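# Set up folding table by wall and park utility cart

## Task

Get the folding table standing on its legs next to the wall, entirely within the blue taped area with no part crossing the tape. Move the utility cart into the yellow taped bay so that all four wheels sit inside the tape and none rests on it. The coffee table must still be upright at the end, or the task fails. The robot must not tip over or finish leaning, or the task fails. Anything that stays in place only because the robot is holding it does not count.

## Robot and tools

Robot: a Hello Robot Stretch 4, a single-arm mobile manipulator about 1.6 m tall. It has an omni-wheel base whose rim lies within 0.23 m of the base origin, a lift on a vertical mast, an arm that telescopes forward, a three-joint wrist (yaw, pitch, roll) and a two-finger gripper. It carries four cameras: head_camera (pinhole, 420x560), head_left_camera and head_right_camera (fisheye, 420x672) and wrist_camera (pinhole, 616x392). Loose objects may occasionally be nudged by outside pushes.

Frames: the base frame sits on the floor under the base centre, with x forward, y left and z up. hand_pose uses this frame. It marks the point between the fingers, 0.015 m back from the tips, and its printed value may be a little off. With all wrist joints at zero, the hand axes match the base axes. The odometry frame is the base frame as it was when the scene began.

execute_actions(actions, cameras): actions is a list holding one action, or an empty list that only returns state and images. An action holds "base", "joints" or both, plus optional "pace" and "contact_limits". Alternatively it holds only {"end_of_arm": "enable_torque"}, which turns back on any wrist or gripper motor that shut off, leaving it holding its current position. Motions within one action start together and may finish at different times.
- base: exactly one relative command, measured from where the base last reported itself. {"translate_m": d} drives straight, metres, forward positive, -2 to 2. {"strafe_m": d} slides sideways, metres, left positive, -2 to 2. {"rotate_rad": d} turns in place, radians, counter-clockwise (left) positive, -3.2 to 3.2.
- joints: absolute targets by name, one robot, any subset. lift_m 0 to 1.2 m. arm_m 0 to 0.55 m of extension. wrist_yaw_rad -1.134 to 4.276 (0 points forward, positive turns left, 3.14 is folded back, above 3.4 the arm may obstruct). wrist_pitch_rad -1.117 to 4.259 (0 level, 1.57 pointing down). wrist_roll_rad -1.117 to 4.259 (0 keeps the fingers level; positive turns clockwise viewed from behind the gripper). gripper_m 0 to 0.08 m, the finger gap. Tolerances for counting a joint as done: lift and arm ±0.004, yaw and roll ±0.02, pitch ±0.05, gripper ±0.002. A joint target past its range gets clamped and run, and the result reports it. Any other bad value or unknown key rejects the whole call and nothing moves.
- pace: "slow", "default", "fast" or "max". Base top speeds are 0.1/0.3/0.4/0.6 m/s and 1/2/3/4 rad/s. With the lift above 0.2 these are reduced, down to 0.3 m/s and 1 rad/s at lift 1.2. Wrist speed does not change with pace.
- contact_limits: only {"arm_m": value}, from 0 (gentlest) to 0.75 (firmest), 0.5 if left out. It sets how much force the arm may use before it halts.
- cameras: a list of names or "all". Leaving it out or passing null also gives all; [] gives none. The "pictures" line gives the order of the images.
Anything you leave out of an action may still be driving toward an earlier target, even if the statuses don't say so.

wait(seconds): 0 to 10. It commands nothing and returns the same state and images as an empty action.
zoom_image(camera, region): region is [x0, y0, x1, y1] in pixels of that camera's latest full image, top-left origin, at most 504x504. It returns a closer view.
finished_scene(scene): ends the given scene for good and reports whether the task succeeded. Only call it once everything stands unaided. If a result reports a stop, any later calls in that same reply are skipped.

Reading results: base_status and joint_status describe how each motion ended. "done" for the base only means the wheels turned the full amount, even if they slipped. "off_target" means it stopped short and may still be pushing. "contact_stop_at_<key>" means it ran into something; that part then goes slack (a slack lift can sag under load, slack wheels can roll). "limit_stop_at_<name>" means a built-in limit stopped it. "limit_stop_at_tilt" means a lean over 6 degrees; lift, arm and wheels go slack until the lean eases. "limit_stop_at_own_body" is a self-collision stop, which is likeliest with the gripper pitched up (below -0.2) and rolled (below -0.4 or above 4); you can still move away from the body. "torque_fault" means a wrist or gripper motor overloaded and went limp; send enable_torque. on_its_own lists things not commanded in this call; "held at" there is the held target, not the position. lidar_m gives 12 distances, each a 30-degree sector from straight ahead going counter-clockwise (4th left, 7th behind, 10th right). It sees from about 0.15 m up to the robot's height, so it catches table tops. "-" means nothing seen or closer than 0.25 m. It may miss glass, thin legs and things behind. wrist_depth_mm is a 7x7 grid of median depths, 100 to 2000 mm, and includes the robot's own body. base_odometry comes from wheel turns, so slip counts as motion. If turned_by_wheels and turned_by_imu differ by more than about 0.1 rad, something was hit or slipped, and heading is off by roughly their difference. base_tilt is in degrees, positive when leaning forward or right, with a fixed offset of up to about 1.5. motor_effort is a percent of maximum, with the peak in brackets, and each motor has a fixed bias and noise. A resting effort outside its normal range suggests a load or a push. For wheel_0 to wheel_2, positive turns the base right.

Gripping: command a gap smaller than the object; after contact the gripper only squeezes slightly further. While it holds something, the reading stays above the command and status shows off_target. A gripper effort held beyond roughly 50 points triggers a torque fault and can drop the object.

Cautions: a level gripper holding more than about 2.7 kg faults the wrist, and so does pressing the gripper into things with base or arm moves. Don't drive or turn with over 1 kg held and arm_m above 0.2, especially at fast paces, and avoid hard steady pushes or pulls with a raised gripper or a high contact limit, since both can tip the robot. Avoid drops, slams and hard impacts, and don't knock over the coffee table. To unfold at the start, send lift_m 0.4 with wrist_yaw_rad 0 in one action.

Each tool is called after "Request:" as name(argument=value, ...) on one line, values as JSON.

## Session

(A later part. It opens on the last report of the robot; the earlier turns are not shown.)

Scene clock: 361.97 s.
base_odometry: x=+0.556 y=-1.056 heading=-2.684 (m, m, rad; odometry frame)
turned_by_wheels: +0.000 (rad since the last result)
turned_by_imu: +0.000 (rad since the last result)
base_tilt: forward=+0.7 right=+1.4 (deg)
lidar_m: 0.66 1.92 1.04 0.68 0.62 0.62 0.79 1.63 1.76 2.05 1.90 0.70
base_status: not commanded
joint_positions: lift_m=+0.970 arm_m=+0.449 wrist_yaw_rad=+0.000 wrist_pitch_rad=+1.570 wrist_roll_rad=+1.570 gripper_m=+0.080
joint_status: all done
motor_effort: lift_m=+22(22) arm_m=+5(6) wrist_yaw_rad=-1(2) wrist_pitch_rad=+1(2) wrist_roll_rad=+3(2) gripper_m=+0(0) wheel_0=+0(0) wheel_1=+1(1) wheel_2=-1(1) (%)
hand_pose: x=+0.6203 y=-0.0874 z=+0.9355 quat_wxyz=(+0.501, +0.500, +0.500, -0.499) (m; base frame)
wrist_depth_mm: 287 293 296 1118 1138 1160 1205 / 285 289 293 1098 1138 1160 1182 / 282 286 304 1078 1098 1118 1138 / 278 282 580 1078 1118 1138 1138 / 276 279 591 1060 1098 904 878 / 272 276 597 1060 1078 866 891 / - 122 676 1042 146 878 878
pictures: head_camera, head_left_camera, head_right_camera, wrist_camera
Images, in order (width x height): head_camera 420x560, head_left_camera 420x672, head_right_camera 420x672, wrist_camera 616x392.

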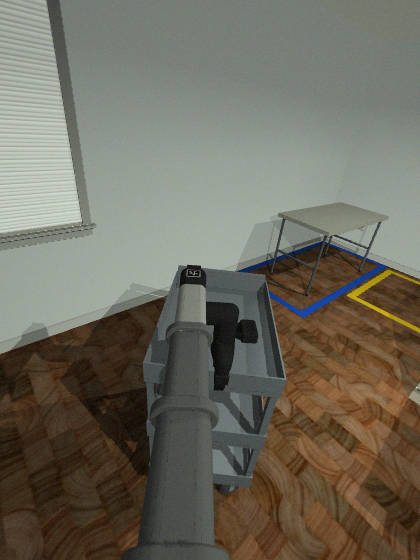

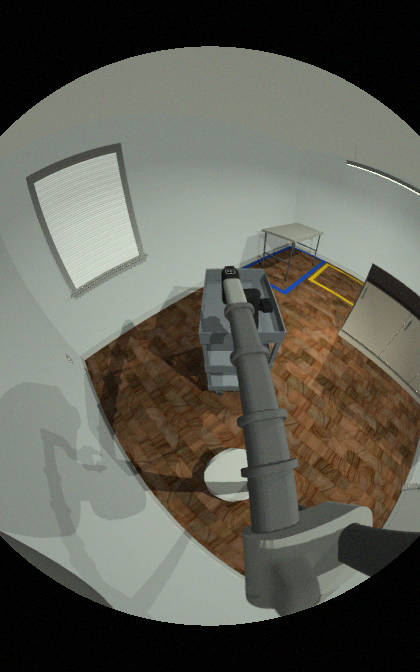

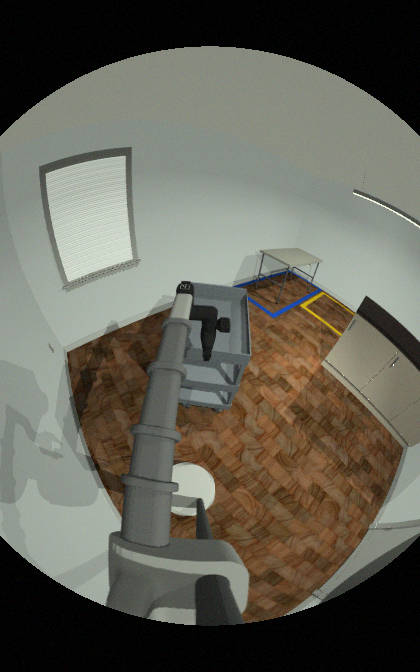

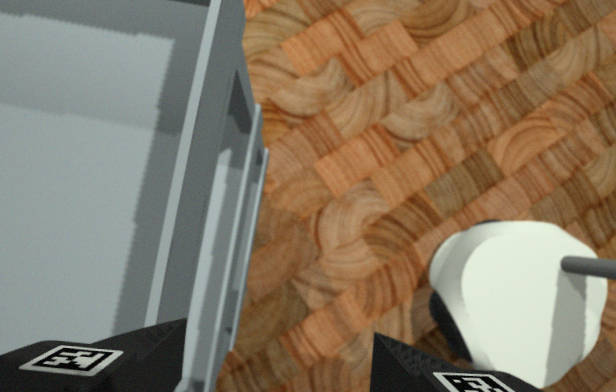

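Request:
execute_actions(actions=[{"joints":{"arm_m":0.51,"wrist_roll_rad":1.72}}], cameras=["wrist_camera"])

Request:
execute_actions(actions=[{"joints":{"lift_m":0.86}}])

Scene clock: 371.23 s.
base_odometry: x=+0.556 y=-1.056 heading=-2.684 (m, m, rad; odometry frame)
turned_by_wheels: +0.000 (rad since the last result)
turned_by_imu: -0.001 (rad since the last result)
base_tilt: forward=+0.7 right=+1.3 (deg)
lidar_m: 0.68 1.94 1.01 0.66 0.61 0.63 0.80 1.63 1.76 2.10 1.89 0.70
base_status: not commanded
joint_positions: lift_m=+0.970 arm_m=+0.509 wrist_yaw_rad=+0.000 wrist_pitch_rad=+1.570 wrist_roll_rad=+1.719 gripper_m=+0.080
joint_status: all done
motor_effort: lift_m=+22(22) arm_m=+5(2) wrist_yaw_rad=+0(2) wrist_pitch_rad=+1(1) wrist_roll_rad=+3(0) gripper_m=+0(0) wheel_0=+0(0) wheel_1=+1(1) wheel_2=-1(0) (%)
hand_pose: x=+0.6803 y=-0.0874 z=+0.9355 quat_wxyz=(+0.462, +0.536, +0.461, -0.535) (m; base frame)
wrist_depth_mm: 287 291 297 1138 1118 1182 1160 / 283 289 293 1078 1118 1138 1160 / 282 286 291 1098 1098 1118 1160 / 278 283 285 1060 1118 1118 917 / 276 279 283 1060 1078 917 904 / 271 277 279 1060 1078 991 891 / - 123 277 1042 146 1078 1098
pictures: wrist_camera
Images, in order (width x height): wrist_camera 616x392.

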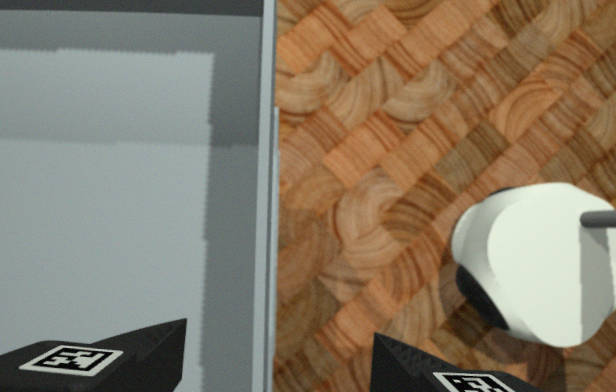

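Scene clock: 372.73 s.
base_odometry: x=+0.556 y=-1.056 heading=-2.684 (m, m, rad; odometry frame)
turned_by_wheels: +0.000 (rad since the last result)
turned_by_imu: +0.000 (rad since the last result)
base_tilt: forward=+0.7 right=+1.3 (deg)
lidar_m: 0.67 1.96 1.01 0.67 0.62 0.63 0.77 1.61 1.76 2.07 1.89 0.69
base_status: not commanded
joint_positions: lift_m=+0.860 arm_m=+0.509 wrist_yaw_rad=+0.000 wrist_pitch_rad=+1.570 wrist_roll_rad=+1.719 gripper_m=+0.080
joint_status: all done
motor_effort: lift_m=+18(20) arm_m=+5(5) wrist_yaw_rad=-1(1) wrist_pitch_rad=-1(1) wrist_roll_rad=+2(2) gripper_m=+0(0) wheel_0=+0(0) wheel_1=+1(1) wheel_2=-1(1) (%)
hand_pose: x=+0.6803 y=-0.0874 z=+0.8258 quat_wxyz=(+0.462, +0.536, +0.461, -0.535) (m; base frame)
wrist_depth_mm: 179 182 185 991 1025 1042 1060 / 177 180 182 991 1008 1025 1042 / 176 178 180 1008 991 1025 1042 / 175 176 178 976 991 1008 809 / 172 174 175 946 976 878 798 / 170 173 174 960 976 960 778 / - 123 157 960 146 960 976
pictures: head_camera, head_left_camera, head_right_camera, wrist_camera
Images, in order (width x height): head_camera 420x560, head_left_camera 420x672, head_right_camera 420x672, wrist_camera 616x392.

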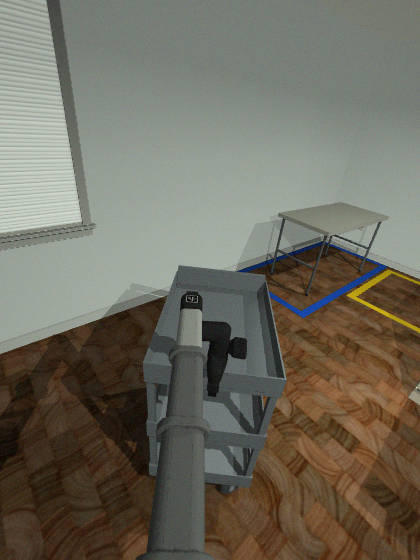

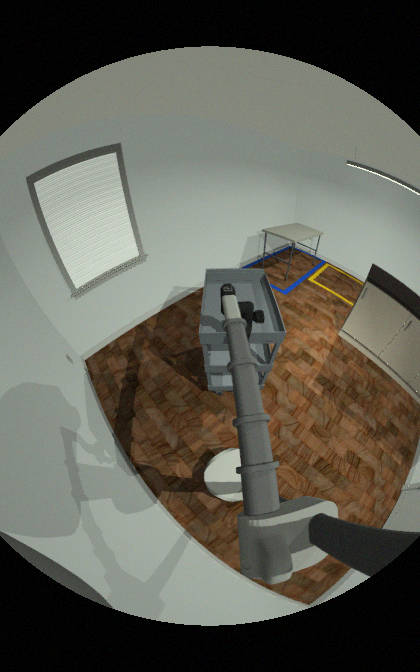

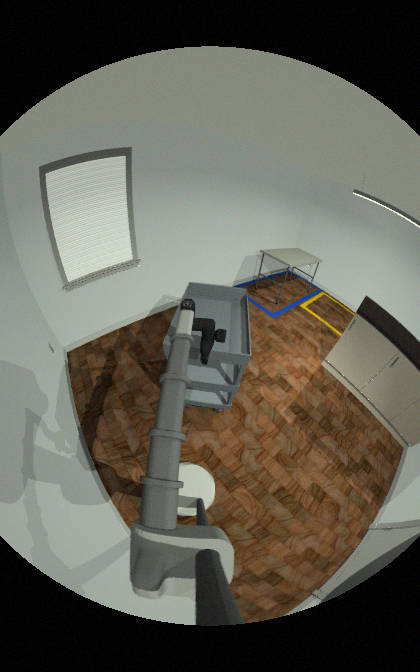

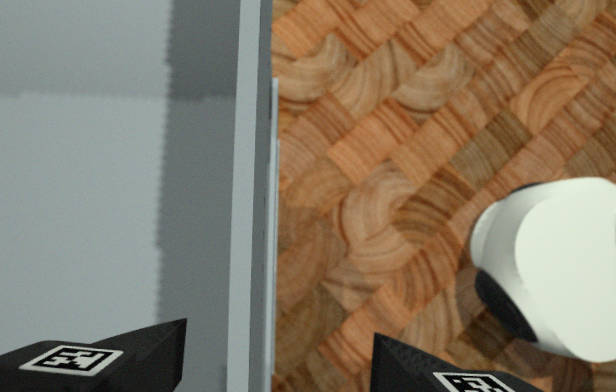

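Request:
execute_actions(actions=[{"base":{"translate_m":0.45},"pace":"slow"}])

Scene clock: 385.37 s.
base_odometry: x=+0.152 y=-1.254 heading=-2.684 (m, m, rad; odometry frame)
turned_by_wheels: +0.000 (rad since the last result)
turned_by_imu: -0.003 (rad since the last result)
base_tilt: forward=+0.7 right=+1.3 (deg)
lidar_m: 0.62 1.59 1.51 0.97 0.88 0.92 1.14 2.06 2.12 1.78 1.66 0.63
base_status: done
joint_positions: lift_m=+0.860 arm_m=+0.509 wrist_yaw_rad=-0.001 wrist_pitch_rad=+1.573 wrist_roll_rad=+1.720 gripper_m=+0.080
joint_status: not commanded
motor_effort: lift_m=+18(18) arm_m=+5(5) wrist_yaw_rad=+3(16) wrist_pitch_rad=-9(39) wrist_roll_rad=+3(2) gripper_m=+0(0) wheel_0=+2(5) wheel_1=+1(1) wheel_2=-2(10) (%)
hand_pose: x=+0.6796 y=-0.0874 z=+0.8258 quat_wxyz=(+0.461, +0.536, +0.462, -0.537) (m; base frame)
wrist_depth_mm: 178 182 186 188 148 1042 1060 / 177 179 183 186 141 1025 1042 / 175 178 181 185 150 1008 1025 / 173 176 178 182 145 976 809 / 171 174 178 180 138 891 798 / 169 172 175 178 132 976 778 / - 123 173 176 125 960 976
pictures: head_camera, head_left_camera, head_right_camera, wrist_camera
Images, in order (width x height): head_camera 420x560, head_left_camera 420x672, head_right_camera 420x672, wrist_camera 616x392.

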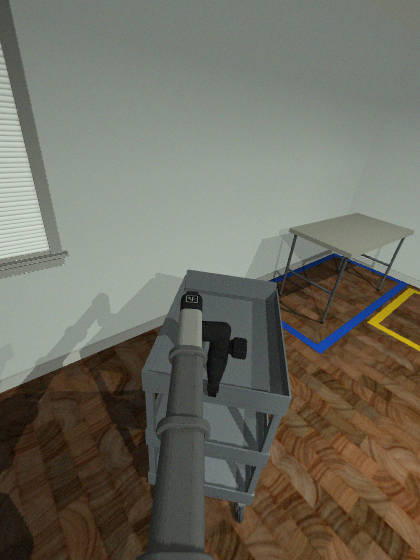

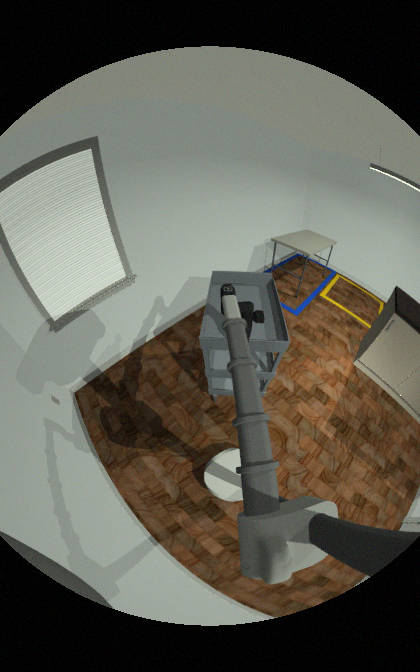

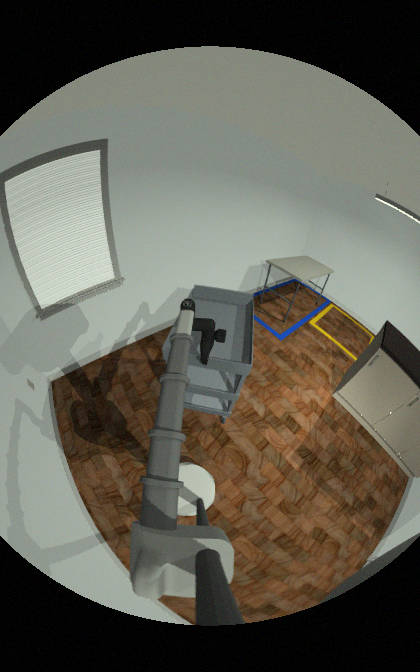

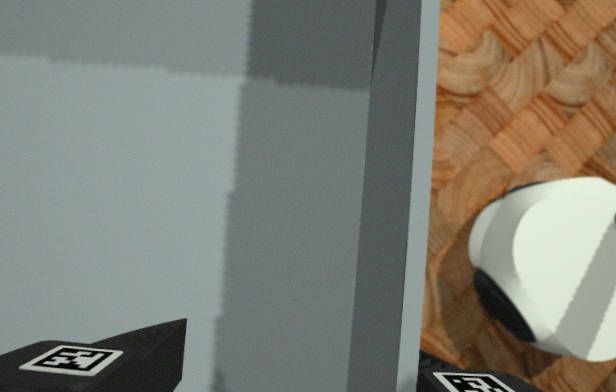

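Request:
execute_actions(actions=[{"base":{"rotate_rad":-0.3},"pace":"slow"}])

Scene clock: 394.53 s.
base_odometry: x=+0.152 y=-1.254 heading=-2.984 (m, m, rad; odometry frame)
turned_by_wheels: -0.299 (rad since the last result)
turned_by_imu: -0.304 (rad since the last result)
base_tilt: forward=+0.7 right=+1.3 (deg)
lidar_m: 0.63 0.64 1.59 1.20 0.91 0.88 0.95 1.38 2.09 2.16 1.65 1.70
base_status: done
joint_positions: lift_m=+0.860 arm_m=+0.509 wrist_yaw_rad=+0.001 wrist_pitch_rad=+1.569 wrist_roll_rad=+1.719 gripper_m=+0.080
joint_status: not commanded
motor_effort: lift_m=+18(18) arm_m=+4(5) wrist_yaw_rad=-4(12) wrist_pitch_rad=+3(10) wrist_roll_rad=+4(8) gripper_m=+0(0) wheel_0=+2(11) wheel_1=+2(10) wheel_2=+4(8) (%)
hand_pose: x=+0.6807 y=-0.0874 z=+0.8258 quat_wxyz=(+0.462, +0.536, +0.461, -0.535) (m; base frame)
wrist_depth_mm: 960 960 991 991 1025 1078 1042 / 960 960 991 991 1025 1025 1042 / 946 946 976 976 991 1025 1042 / 931 931 960 960 976 991 809 / 917 931 488 960 976 904 788 / 142 127 173 177 960 991 768 / - 123 173 175 146 976 991
pictures: head_camera, head_left_camera, head_right_camera, wrist_camera
Images, in order (width x height): head_camera 420x560, head_left_camera 420x672, head_right_camera 420x672, wrist_camera 616x392.

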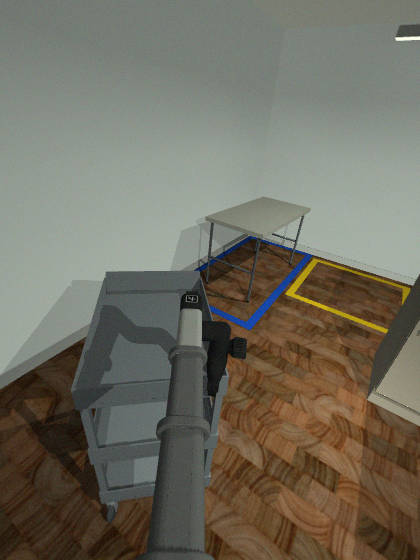

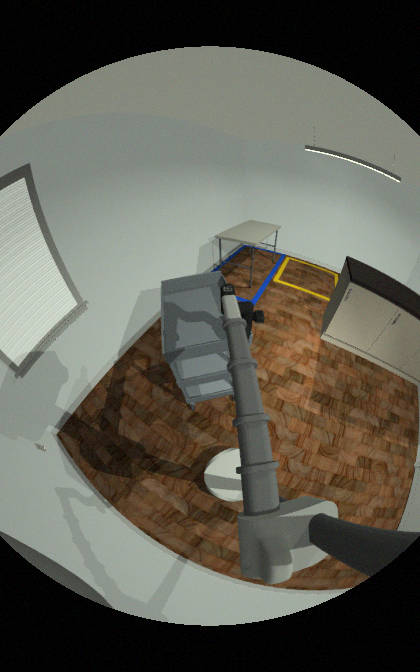

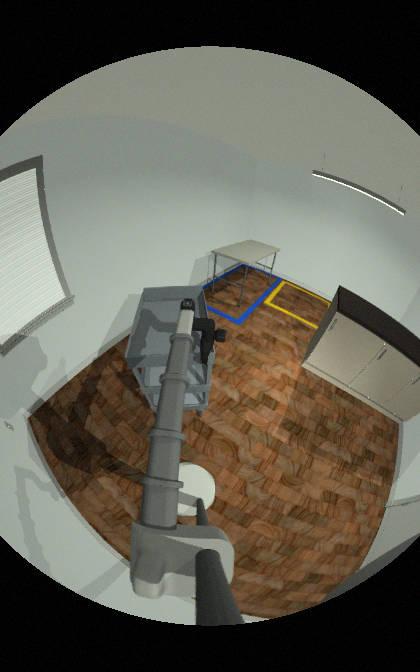

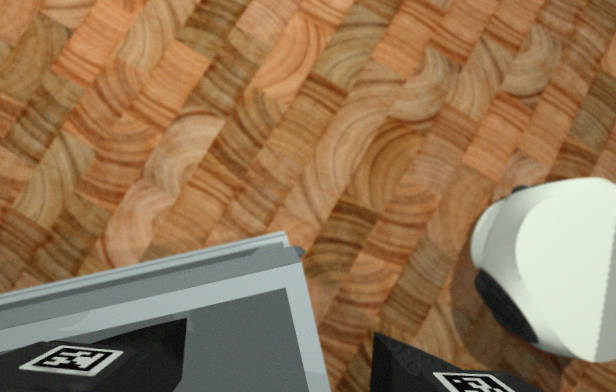

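Request:
execute_actions(actions=[{"joints":{"lift_m":0.97}}], cameras=[])

Request:
execute_actions(actions=[{"base":{"rotate_rad":0.15},"joints":{"gripper_m":0.02,"arm_m":0.55,"wrist_roll_rad":1.57}}], cameras=[])

Request:
execute_actions(actions=[{"base":{"translate_m":0.27},"pace":"slow"}])

Scene clock: 402.97 s.
base_odometry: x=+0.152 y=-1.254 heading=-2.984 (m, m, rad; odometry frame)
turned_by_wheels: +0.000 (rad since the last result)
turned_by_imu: -0.001 (rad since the last result)
base_tilt: forward=+0.7 right=+1.4 (deg)
lidar_m: 0.63 0.62 1.59 1.21 0.90 0.88 0.94 1.40 2.10 2.18 1.64 1.70
base_status: not commanded
joint_positions: lift_m=+0.970 arm_m=+0.509 wrist_yaw_rad=+0.000 wrist_pitch_rad=+1.569 wrist_roll_rad=+1.719 gripper_m=+0.080
joint_status: all done
motor_effort: lift_m=+25(27) arm_m=+4(4) wrist_yaw_rad=-2(4) wrist_pitch_rad=+1(2) wrist_roll_rad=+2(4) gripper_m=+0(0) wheel_0=+2(2) wheel_1=+1(1) wheel_2=+3(4) (%)
hand_pose: x=+0.6806 y=-0.0874 z=+0.9352 quat_wxyz=(+0.462, +0.536, +0.461, -0.535) (m; base frame)
wrist_depth_mm: 1060 1078 1098 1138 1160 1160 1160 / 1042 1060 1078 1118 1098 1118 1160 / 1060 1060 1078 1098 1098 1138 1138 / 1025 1025 1060 1078 1098 1098 904 / 1025 1060 525 1060 1098 904 917 / 272 276 279 1060 1078 976 878 / - 123 277 281 146 1060 1060
pictures: none
No camera images: the call's "cameras" was empty. Leave "cameras" out to get every camera's image.

Scene clock: 404.17 s.
base_odometry: x=+0.152 y=-1.254 heading=-2.834 (m, m, rad; odometry frame)
turned_by_wheels: +0.150 (rad since the last result)
turned_by_imu: +0.152 (rad since the last result)
base_tilt: forward=+0.7 right=+1.3 (deg)
lidar_m: 0.62 0.68 1.59 1.04 0.88 0.86 1.04 1.72 2.06 1.94 1.63 0.66
base_status: done
joint_positions: lift_m=+0.970 arm_m=+0.549 wrist_yaw_rad=+0.000 wrist_pitch_rad=+1.570 wrist_roll_rad=+1.571 gripper_m=+0.020
joint_status: all done
motor_effort: lift_m=+25(26) arm_m=+4(4) wrist_yaw_rad=-1(2) wrist_pitch_rad=-1(1) wrist_roll_rad=+0(3) gripper_m=-2(1) wheel_0=-1(5) wheel_1=-1(6) wheel_2=+1(3) (%)
hand_pose: x=+0.7203 y=-0.0874 z=+0.9352 quat_wxyz=(+0.500, +0.500, +0.500, -0.500) (m; base frame)
wrist_depth_mm: 1060 1078 1098 1118 1138 1138 1205 / 245 258 252 258 1118 1118 1182 / 282 285 291 293 277 1118 1160 / 278 279 286 291 293 1118 1118 / 274 278 283 289 290 1060 891 / 272 278 281 286 286 946 891 / 268 272 129 278 252 1060 891
pictures: none
No camera images: the call's "cameras" was empty. Leave "cameras" out to get every camera's image.

Scene clock: 408.17 s.
base_odometry: x=-0.105 y=-1.336 heading=-2.834 (m, m, rad; odometry frame)
turned_by_wheels: +0.000 (rad since the last result)
turned_by_imu: -0.001 (rad since the last result)
base_tilt: forward=+0.7 right=+1.3 (deg)
lidar_m: 0.34 0.38 1.40 1.32 1.08 1.07 1.26 2.11 2.29 1.69 1.52 0.37
base_status: done
joint_positions: lift_m=+0.970 arm_m=+0.549 wrist_yaw_rad=+0.000 wrist_pitch_rad=+1.570 wrist_roll_rad=+1.571 gripper_m=+0.020
joint_status: not commanded
motor_effort: lift_m=+25(25) arm_m=+4(4) wrist_yaw_rad=-1(2) wrist_pitch_rad=-2(3) wrist_roll_rad=-1(0) gripper_m=-2(2) wheel_0=+3(7) wheel_1=+1(0) wheel_2=+0(4) (%)
hand_pose: x=+0.7204 y=-0.0874 z=+0.9352 quat_wxyz=(+0.500, +0.500, +0.500, -0.500) (m; base frame)
wrist_depth_mm: 1078 1078 1078 1098 1138 1182 1182 / 244 257 251 259 1138 1160 1160 / 281 286 291 296 297 301 290 / 277 282 287 291 296 303 306 / 276 279 283 287 294 298 301 / 272 276 279 283 289 294 298 / 271 273 129 281 287 290 296
pictures: head_camera, head_left_camera, head_right_camera, wrist_camera
Images, in order (width x height): head_camera 420x560, head_left_camera 420x672, head_right_camera 420x672, wrist_camera 616x392.

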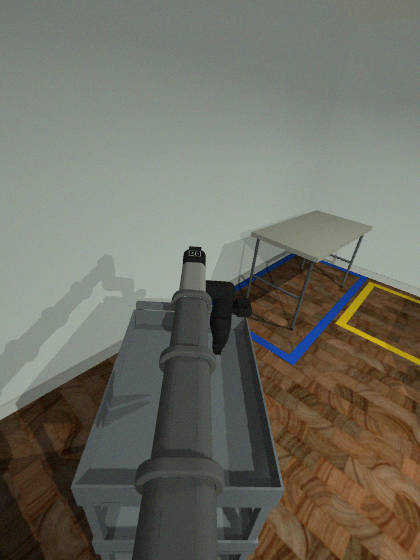

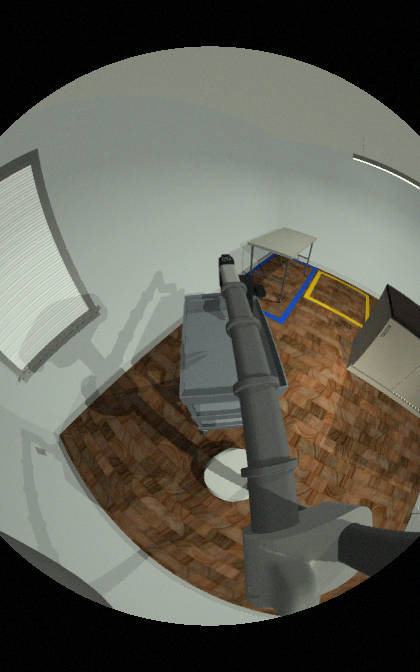

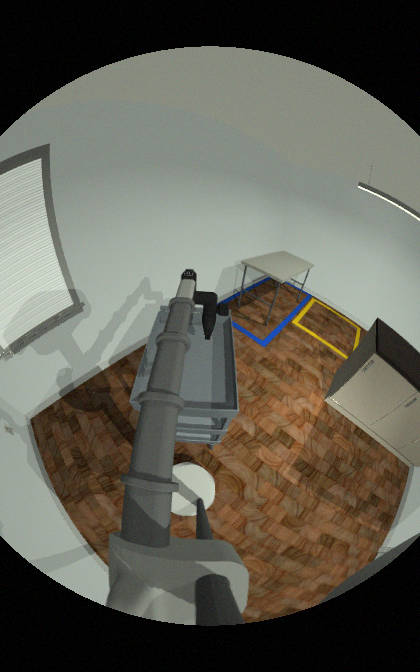

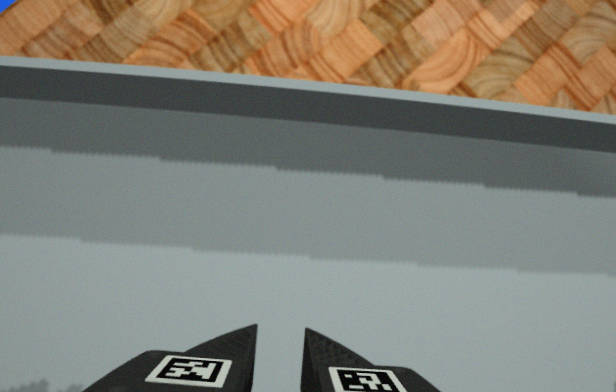

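Request:
execute_actions(actions=[{"joints":{"lift_m":0.86}}], cameras=[])

Request:
execute_actions(actions=[{"base":{"rotate_rad":-0.5},"pace":"slow"}])

Scene clock: 413.63 s.
base_odometry: x=-0.105 y=-1.336 heading=-2.834 (m, m, rad; odometry frame)
turned_by_wheels: +0.000 (rad since the last result)
turned_by_imu: -0.001 (rad since the last result)
base_tilt: forward=+0.7 right=+1.3 (deg)
lidar_m: 0.35 0.38 1.40 1.32 1.08 1.07 1.27 2.12 2.29 1.70 1.51 0.37
base_status: not commanded
joint_positions: lift_m=+0.860 arm_m=+0.549 wrist_yaw_rad=+0.000 wrist_pitch_rad=+1.570 wrist_roll_rad=+1.571 gripper_m=+0.020
joint_status: all done
motor_effort: lift_m=+18(24) arm_m=+4(4) wrist_yaw_rad=-1(1) wrist_pitch_rad=-2(0) wrist_roll_rad=-1(1) gripper_m=-1(2) wheel_0=+3(3) wheel_1=+1(1) wheel_2=+0(0) (%)
hand_pose: x=+0.7204 y=-0.0874 z=+0.8258 quat_wxyz=(+0.500, +0.500, +0.500, -0.500) (m; base frame)
wrist_depth_mm: 172 165 159 155 149 145 - / 177 180 183 186 188 191 189 / 176 178 181 184 186 190 192 / 174 176 179 182 185 188 190 / 172 174 177 180 182 186 187 / 170 173 175 178 181 183 185 / 168 170 128 174 179 181 184
pictures: none
No camera images: the call's "cameras" was empty. Leave "cameras" out to get every camera's image.

Scene clock: 415.13 s.
base_odometry: x=-0.102 y=-1.343 heading=+3.102 (m, m, rad; odometry frame)
turned_by_wheels: -0.348 (rad since the last result)
turned_by_imu: -0.331 (rad since the last result)
base_tilt: forward=+0.7 right=+1.3 (deg)
lidar_m: 0.39 0.43 1.39 1.44 1.18 1.09 1.13 1.42 2.28 2.29 1.53 0.43
base_status: rotate_rad contact_stop (by the wheels' count: -0.348 of -0.500)
joint_positions: lift_m=+0.860 arm_m=+0.549 wrist_yaw_rad=+0.000 wrist_pitch_rad=+1.570 wrist_roll_rad=+1.569 gripper_m=+0.020
joint_status: not commanded
on_its_own: the wheels are slack since a contact_stop
motor_effort: lift_m=+19(19) arm_m=+4(5) wrist_yaw_rad=-2(18) wrist_pitch_rad=+0(18) wrist_roll_rad=+3(16) gripper_m=-1(4) wheel_0=+0(32) wheel_1=+0(15) wheel_2=+0(24) (%)
hand_pose: x=+0.7206 y=-0.0874 z=+0.8258 quat_wxyz=(+0.501, +0.500, +0.500, -0.499) (m; base frame)
wrist_depth_mm: 179 183 185 188 191 195 197 / 177 180 183 186 189 192 195 / 176 178 181 183 187 190 192 / 173 176 179 182 185 188 191 / 172 174 178 179 182 185 188 / 170 172 175 178 180 184 186 / 168 170 128 174 179 182 184
pictures: head_camera, head_left_camera, head_right_camera, wrist_camera
Images, in order (width x height): head_camera 420x560, head_left_camera 420x672, head_right_camera 420x672, wrist_camera 616x392.

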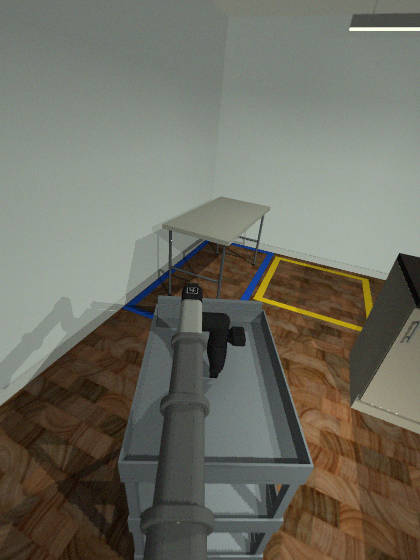

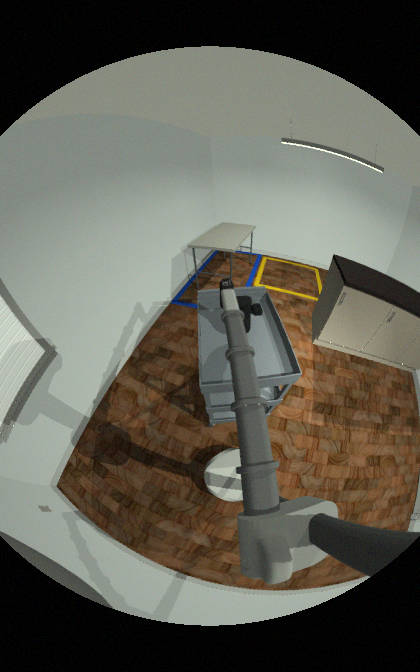

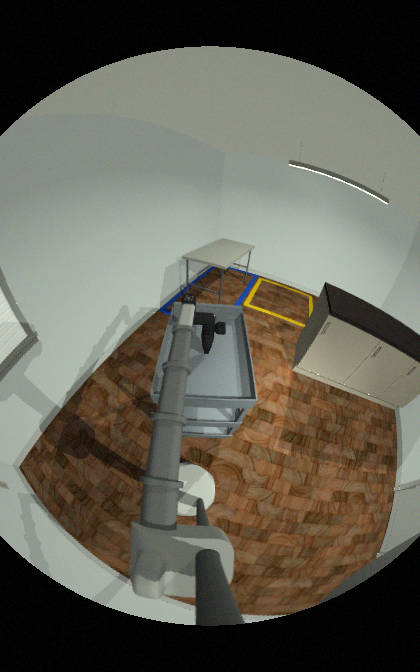

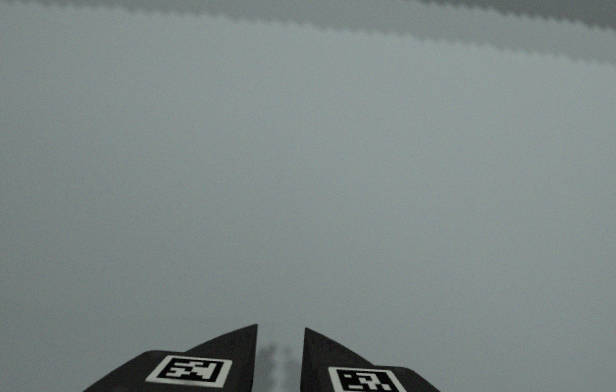

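Request:
execute_actions(actions=[{"base":{"rotate_rad":-0.5},"pace":"slow"}])

Scene clock: 420.37 s.
base_odometry: x=-0.102 y=-1.343 heading=+2.602 (m, m, rad; odometry frame)
turned_by_wheels: -0.500 (rad since the last result)
turned_by_imu: -0.496 (rad since the last result)
base_tilt: forward=+0.7 right=+1.4 (deg)
lidar_m: 0.40 0.56 1.54 1.41 1.45 1.17 1.10 1.13 1.47 2.27 2.22 0.51
base_status: done
joint_positions: lift_m=+0.860 arm_m=+0.550 wrist_yaw_rad=+0.000 wrist_pitch_rad=+1.569 wrist_roll_rad=+1.569 gripper_m=+0.020
joint_status: not commanded
motor_effort: lift_m=+19(19) arm_m=+3(4) wrist_yaw_rad=-2(18) wrist_pitch_rad=+1(15) wrist_roll_rad=+2(14) gripper_m=-1(2) wheel_0=-1(32) wheel_1=-1(13) wheel_2=+0(19) (%)
hand_pose: x=+0.7207 y=-0.0874 z=+0.8258 quat_wxyz=(+0.501, +0.500, +0.500, -0.499) (m; base frame)
wrist_depth_mm: 162 181 185 187 191 195 198 / 177 180 183 186 188 191 195 / 175 178 181 184 186 190 191 / 173 176 179 182 185 188 190 / 172 174 177 179 182 185 187 / 170 172 175 177 181 183 186 / 167 170 129 174 179 181 183
pictures: head_camera, head_left_camera, head_right_camera, wrist_camera
Images, in order (width x height): head_camera 420x560, head_left_camera 420x672, head_right_camera 420x672, wrist_camera 616x392.

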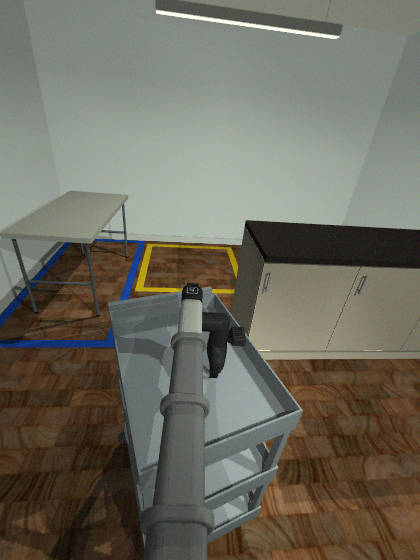

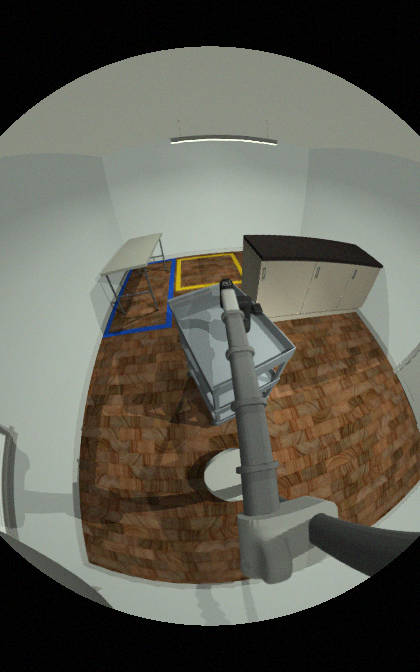

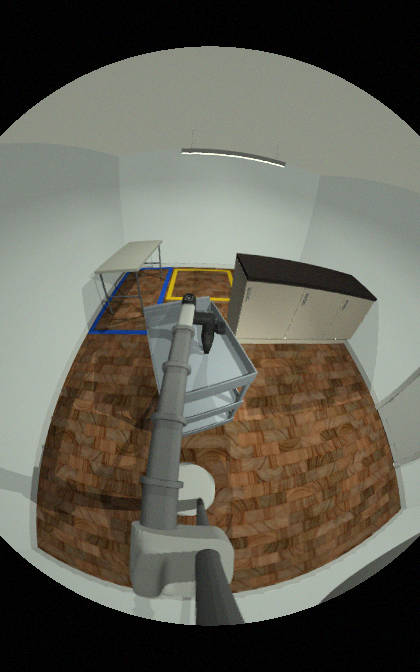

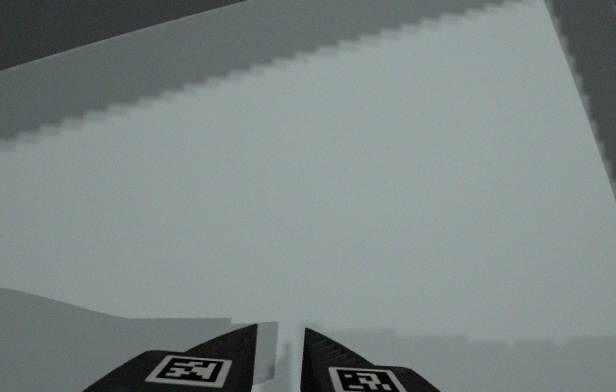

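Request:
execute_actions(actions=[{"base":{"rotate_rad":0.03},"joints":{"arm_m":0.4},"pace":"slow"}], cameras=[])

Request:
execute_actions(actions=[{"base":{"strafe_m":0.25},"pace":"slow"}])

Scene clock: 432.17 s.
base_odometry: x=-0.102 y=-1.343 heading=+2.632 (m, m, rad; odometry frame)
turned_by_wheels: +0.030 (rad since the last result)
turned_by_imu: +0.029 (rad since the last result)
base_tilt: forward=+0.7 right=+1.3 (deg)
lidar_m: 0.40 2.04 1.49 1.39 1.46 1.18 1.08 1.13 1.51 2.29 2.12 0.47
base_status: done
joint_positions: lift_m=+0.860 arm_m=+0.401 wrist_yaw_rad=+0.000 wrist_pitch_rad=+1.570 wrist_roll_rad=+1.570 gripper_m=+0.020
joint_status: all done
motor_effort: lift_m=+19(19) arm_m=-5(5) wrist_yaw_rad=-3(3) wrist_pitch_rad=+0(0) wrist_roll_rad=+2(2) gripper_m=-2(2) wheel_0=-1(5) wheel_1=+1(4) wheel_2=-1(2) (%)
hand_pose: x=+0.5720 y=-0.0874 z=+0.8258 quat_wxyz=(+0.501, +0.500, +0.500, -0.499) (m; base frame)
wrist_depth_mm: 179 182 186 189 190 145 1060 / 178 181 183 187 190 153 1060 / 177 179 181 185 189 163 131 / 174 177 180 182 185 175 136 / 171 174 178 181 182 184 144 / 170 173 176 178 181 183 152 / 169 170 129 174 179 181 -
pictures: none
No camera images: the call's "cameras" was empty. Leave "cameras" out to get every camera's image.

Scene clock: 435.80 s.
base_odometry: x=-0.224 y=-1.561 heading=+2.631 (m, m, rad; odometry frame)
turned_by_wheels: -0.001 (rad since the last result)
turned_by_imu: -0.002 (rad since the last result)
base_tilt: forward=+0.7 right=+1.4 (deg)
lidar_m: 0.40 1.76 1.26 1.15 1.19 1.17 1.10 1.12 1.55 2.52 0.66 0.42
base_status: done
joint_positions: lift_m=+0.860 arm_m=+0.401 wrist_yaw_rad=+0.001 wrist_pitch_rad=+1.570 wrist_roll_rad=+1.569 gripper_m=+0.020
joint_status: not commanded
motor_effort: lift_m=+19(19) arm_m=-4(5) wrist_yaw_rad=-3(10) wrist_pitch_rad=-3(8) wrist_roll_rad=+4(4) gripper_m=+0(2) wheel_0=-5(12) wheel_1=+0(4) wheel_2=-3(6) (%)
hand_pose: x=+0.5718 y=-0.0874 z=+0.8258 quat_wxyz=(+0.501, +0.499, +0.501, -0.499) (m; base frame)
wrist_depth_mm: 180 183 187 189 193 196 197 / 179 181 185 187 190 193 196 / 177 180 182 185 188 191 193 / 175 177 179 183 186 189 190 / 172 175 178 180 183 186 189 / 170 173 176 179 182 185 187 / 169 171 129 171 180 178 175
pictures: head_camera, head_left_camera, head_right_camera, wrist_camera
Images, in order (width x height): head_camera 420x560, head_left_camera 420x672, head_right_camera 420x672, wrist_camera 616x392.

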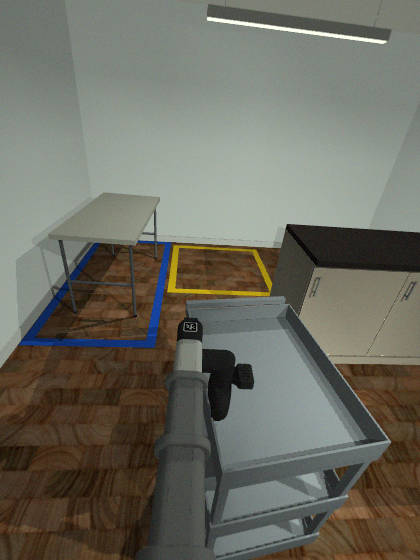

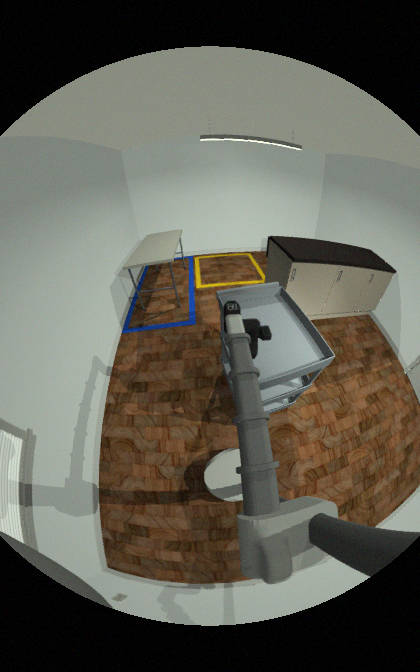

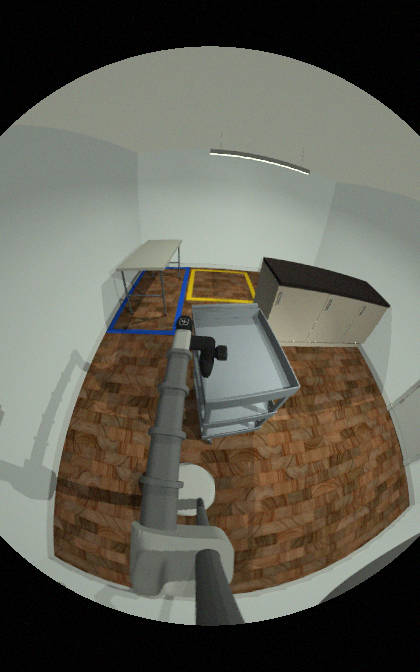

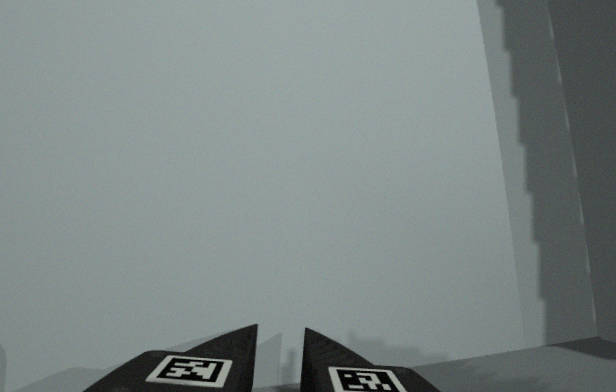

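Request:
execute_actions(actions=[{"base":{"strafe_m":0.22},"pace":"slow"}])

Scene clock: 444.30 s.
base_odometry: x=-0.331 y=-1.753 heading=+2.630 (m, m, rad; odometry frame)
turned_by_wheels: -0.001 (rad since the last result)
turned_by_imu: -0.003 (rad since the last result)
base_tilt: forward=+0.7 right=+1.3 (deg)
lidar_m: 0.39 1.46 1.03 0.92 0.96 1.19 1.11 1.13 1.51 2.77 0.44 0.35
base_status: done
joint_positions: lift_m=+0.860 arm_m=+0.401 wrist_yaw_rad=+0.000 wrist_pitch_rad=+1.569 wrist_roll_rad=+1.571 gripper_m=+0.020
joint_status: not commanded
motor_effort: lift_m=+19(19) arm_m=-4(4) wrist_yaw_rad=+0(5) wrist_pitch_rad=-2(7) wrist_roll_rad=-1(3) gripper_m=-1(1) wheel_0=-4(12) wheel_1=+0(4) wheel_2=-3(1) (%)
hand_pose: x=+0.5720 y=-0.0874 z=+0.8258 quat_wxyz=(+0.500, +0.500, +0.500, -0.500) (m; base frame)
wrist_depth_mm: 181 184 186 190 193 196 198 / 179 182 185 188 190 193 196 / 177 180 182 186 188 191 194 / 176 179 181 183 186 189 191 / 173 176 179 181 185 186 189 / 161 174 177 180 181 185 186 / 126 149 128 175 180 182 185
pictures: head_camera, head_left_camera, head_right_camera, wrist_camera
Images, in order (width x height): head_camera 420x560, head_left_camera 420x672, head_right_camera 420x672, wrist_camera 616x392.

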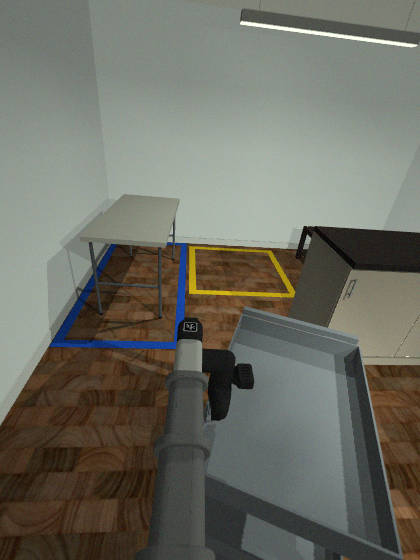

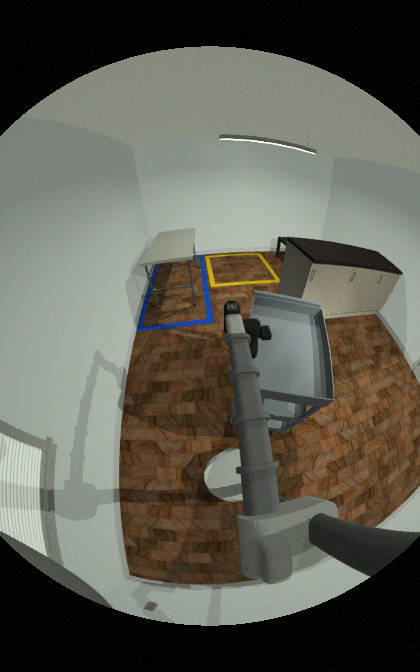

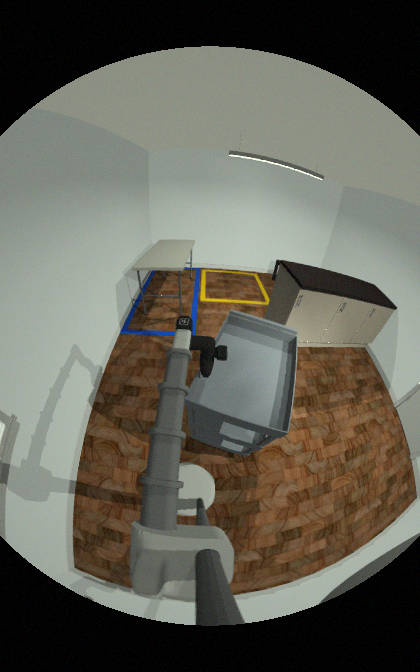

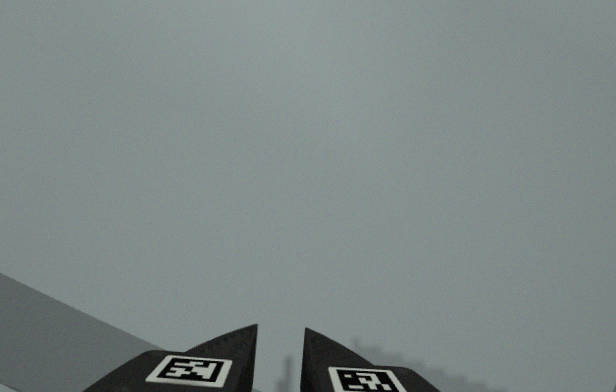

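Request:
execute_actions(actions=[{"base":{"strafe_m":-0.1},"joints":{"arm_m":0.55},"pace":"slow"}], cameras=[])

Request:
execute_actions(actions=[{"base":{"translate_m":0.1},"pace":"slow"}], cameras=[])

Request:
execute_actions(actions=[{"base":{"strafe_m":0.3},"pace":"slow"}])

Scene clock: 453.00 s.
base_odometry: x=-0.283 y=-1.666 heading=+2.630 (m, m, rad; odometry frame)
turned_by_wheels: +0.000 (rad since the last result)
turned_by_imu: -0.001 (rad since the last result)
base_tilt: forward=+0.7 right=+1.3 (deg)
lidar_m: 0.34 1.57 1.11 1.02 1.08 1.15 1.11 1.14 1.53 2.63 0.37 0.34
base_status: done
joint_positions: lift_m=+0.860 arm_m=+0.549 wrist_yaw_rad=+0.000 wrist_pitch_rad=+1.570 wrist_roll_rad=+1.570 gripper_m=+0.020
joint_status: all done
motor_effort: lift_m=+19(19) arm_m=+5(6) wrist_yaw_rad=+0(1) wrist_pitch_rad=+0(6) wrist_roll_rad=+2(2) gripper_m=+0(1) wheel_0=+1(10) wheel_1=-2(4) wheel_2=-1(2) (%)
hand_pose: x=+0.7202 y=-0.0874 z=+0.8258 quat_wxyz=(+0.500, +0.500, +0.500, -0.500) (m; base frame)
wrist_depth_mm: 179 182 185 188 190 193 197 / 177 180 182 186 189 192 195 / 175 178 180 183 187 190 192 / 173 176 178 181 184 188 190 / 171 174 177 179 182 186 188 / 169 172 175 178 180 183 186 / 168 170 128 174 179 182 183
pictures: none
No camera images: the call's "cameras" was empty. Leave "cameras" out to get every camera's image.

Scene clock: 455.27 s.
base_odometry: x=-0.370 y=-1.617 heading=+2.630 (m, m, rad; odometry frame)
turned_by_wheels: +0.000 (rad since the last result)
turned_by_imu: -0.001 (rad since the last result)
base_tilt: forward=+0.7 right=+1.3 (deg)
lidar_m: 0.25 0.33 1.14 1.03 1.08 1.29 1.20 1.26 1.64 2.66 0.28 0.25
base_status: done
joint_positions: lift_m=+0.860 arm_m=+0.549 wrist_yaw_rad=+0.000 wrist_pitch_rad=+1.570 wrist_roll_rad=+1.570 gripper_m=+0.020
joint_status: not commanded
motor_effort: lift_m=+19(19) arm_m=+4(5) wrist_yaw_rad=-1(0) wrist_pitch_rad=-1(2) wrist_roll_rad=+1(1) gripper_m=+0(0) wheel_0=+1(6) wheel_1=+0(5) wheel_2=-1(7) (%)
hand_pose: x=+0.7202 y=-0.0874 z=+0.8258 quat_wxyz=(+0.500, +0.500, +0.500, -0.500) (m; base frame)
wrist_depth_mm: 178 182 185 189 191 194 197 / 177 179 182 185 190 193 195 / 175 178 181 184 186 190 192 / 173 177 179 181 184 187 190 / 171 175 177 180 183 185 188 / 170 173 175 177 181 184 185 / 140 165 129 174 179 182 184
pictures: none
No camera images: the call's "cameras" was empty. Leave "cameras" out to get every camera's image.

Scene clock: 459.40 s.
base_odometry: x=-0.517 y=-1.878 heading=+2.630 (m, m, rad; odometry frame)
turned_by_wheels: -0.001 (rad since the last result)
turned_by_imu: -0.005 (rad since the last result)
base_tilt: forward=+0.7 right=+1.3 (deg)
lidar_m: 0.28 1.16 0.79 0.72 0.75 1.01 1.22 1.26 1.69 2.95 0.39 0.29
base_status: done
joint_positions: lift_m=+0.860 arm_m=+0.549 wrist_yaw_rad=-0.001 wrist_pitch_rad=+1.571 wrist_roll_rad=+1.571 gripper_m=+0.020
joint_status: not commanded
motor_effort: lift_m=+19(19) arm_m=+4(5) wrist_yaw_rad=+2(3) wrist_pitch_rad=-4(6) wrist_roll_rad=-1(2) gripper_m=+0(1) wheel_0=-5(15) wheel_1=-1(5) wheel_2=-4(6) (%)
hand_pose: x=+0.7201 y=-0.0874 z=+0.8258 quat_wxyz=(+0.500, +0.500, +0.500, -0.500) (m; base frame)
wrist_depth_mm: 180 182 185 188 191 195 198 / 178 180 183 186 189 192 195 / 176 178 180 183 187 190 193 / 173 176 178 182 185 188 190 / 171 174 177 180 183 186 189 / 169 173 175 178 180 184 186 / 167 170 128 171 179 182 183
pictures: head_camera, head_left_camera, head_right_camera, wrist_camera
Images, in order (width x height): head_camera 420x560, head_left_camera 420x672, head_right_camera 420x672, wrist_camera 616x392.

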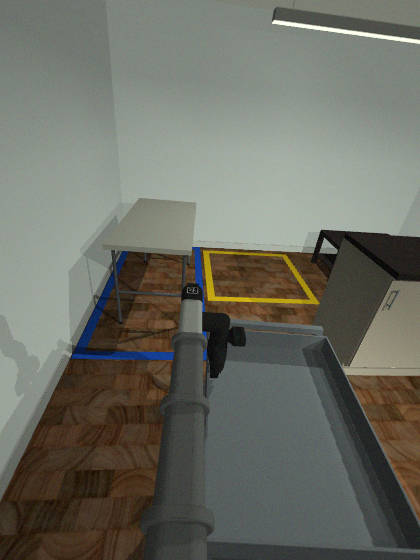

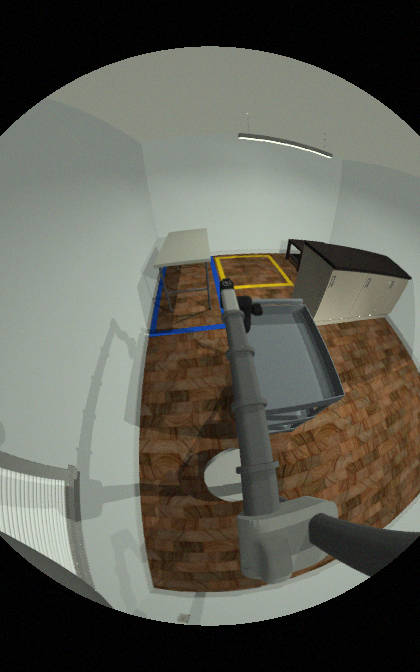

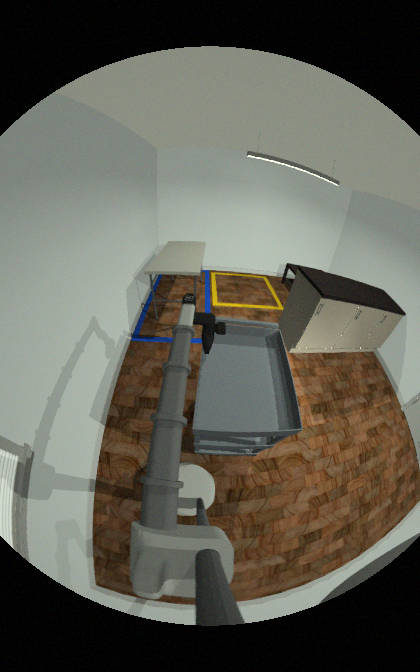

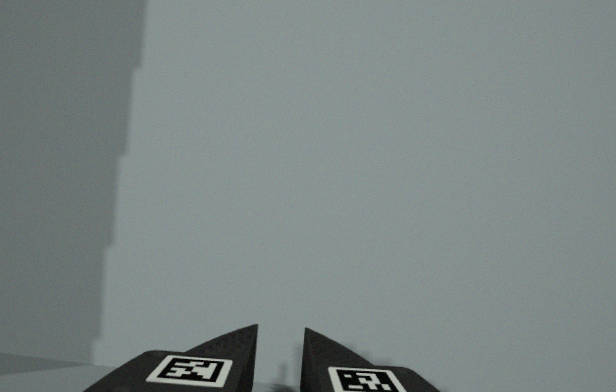

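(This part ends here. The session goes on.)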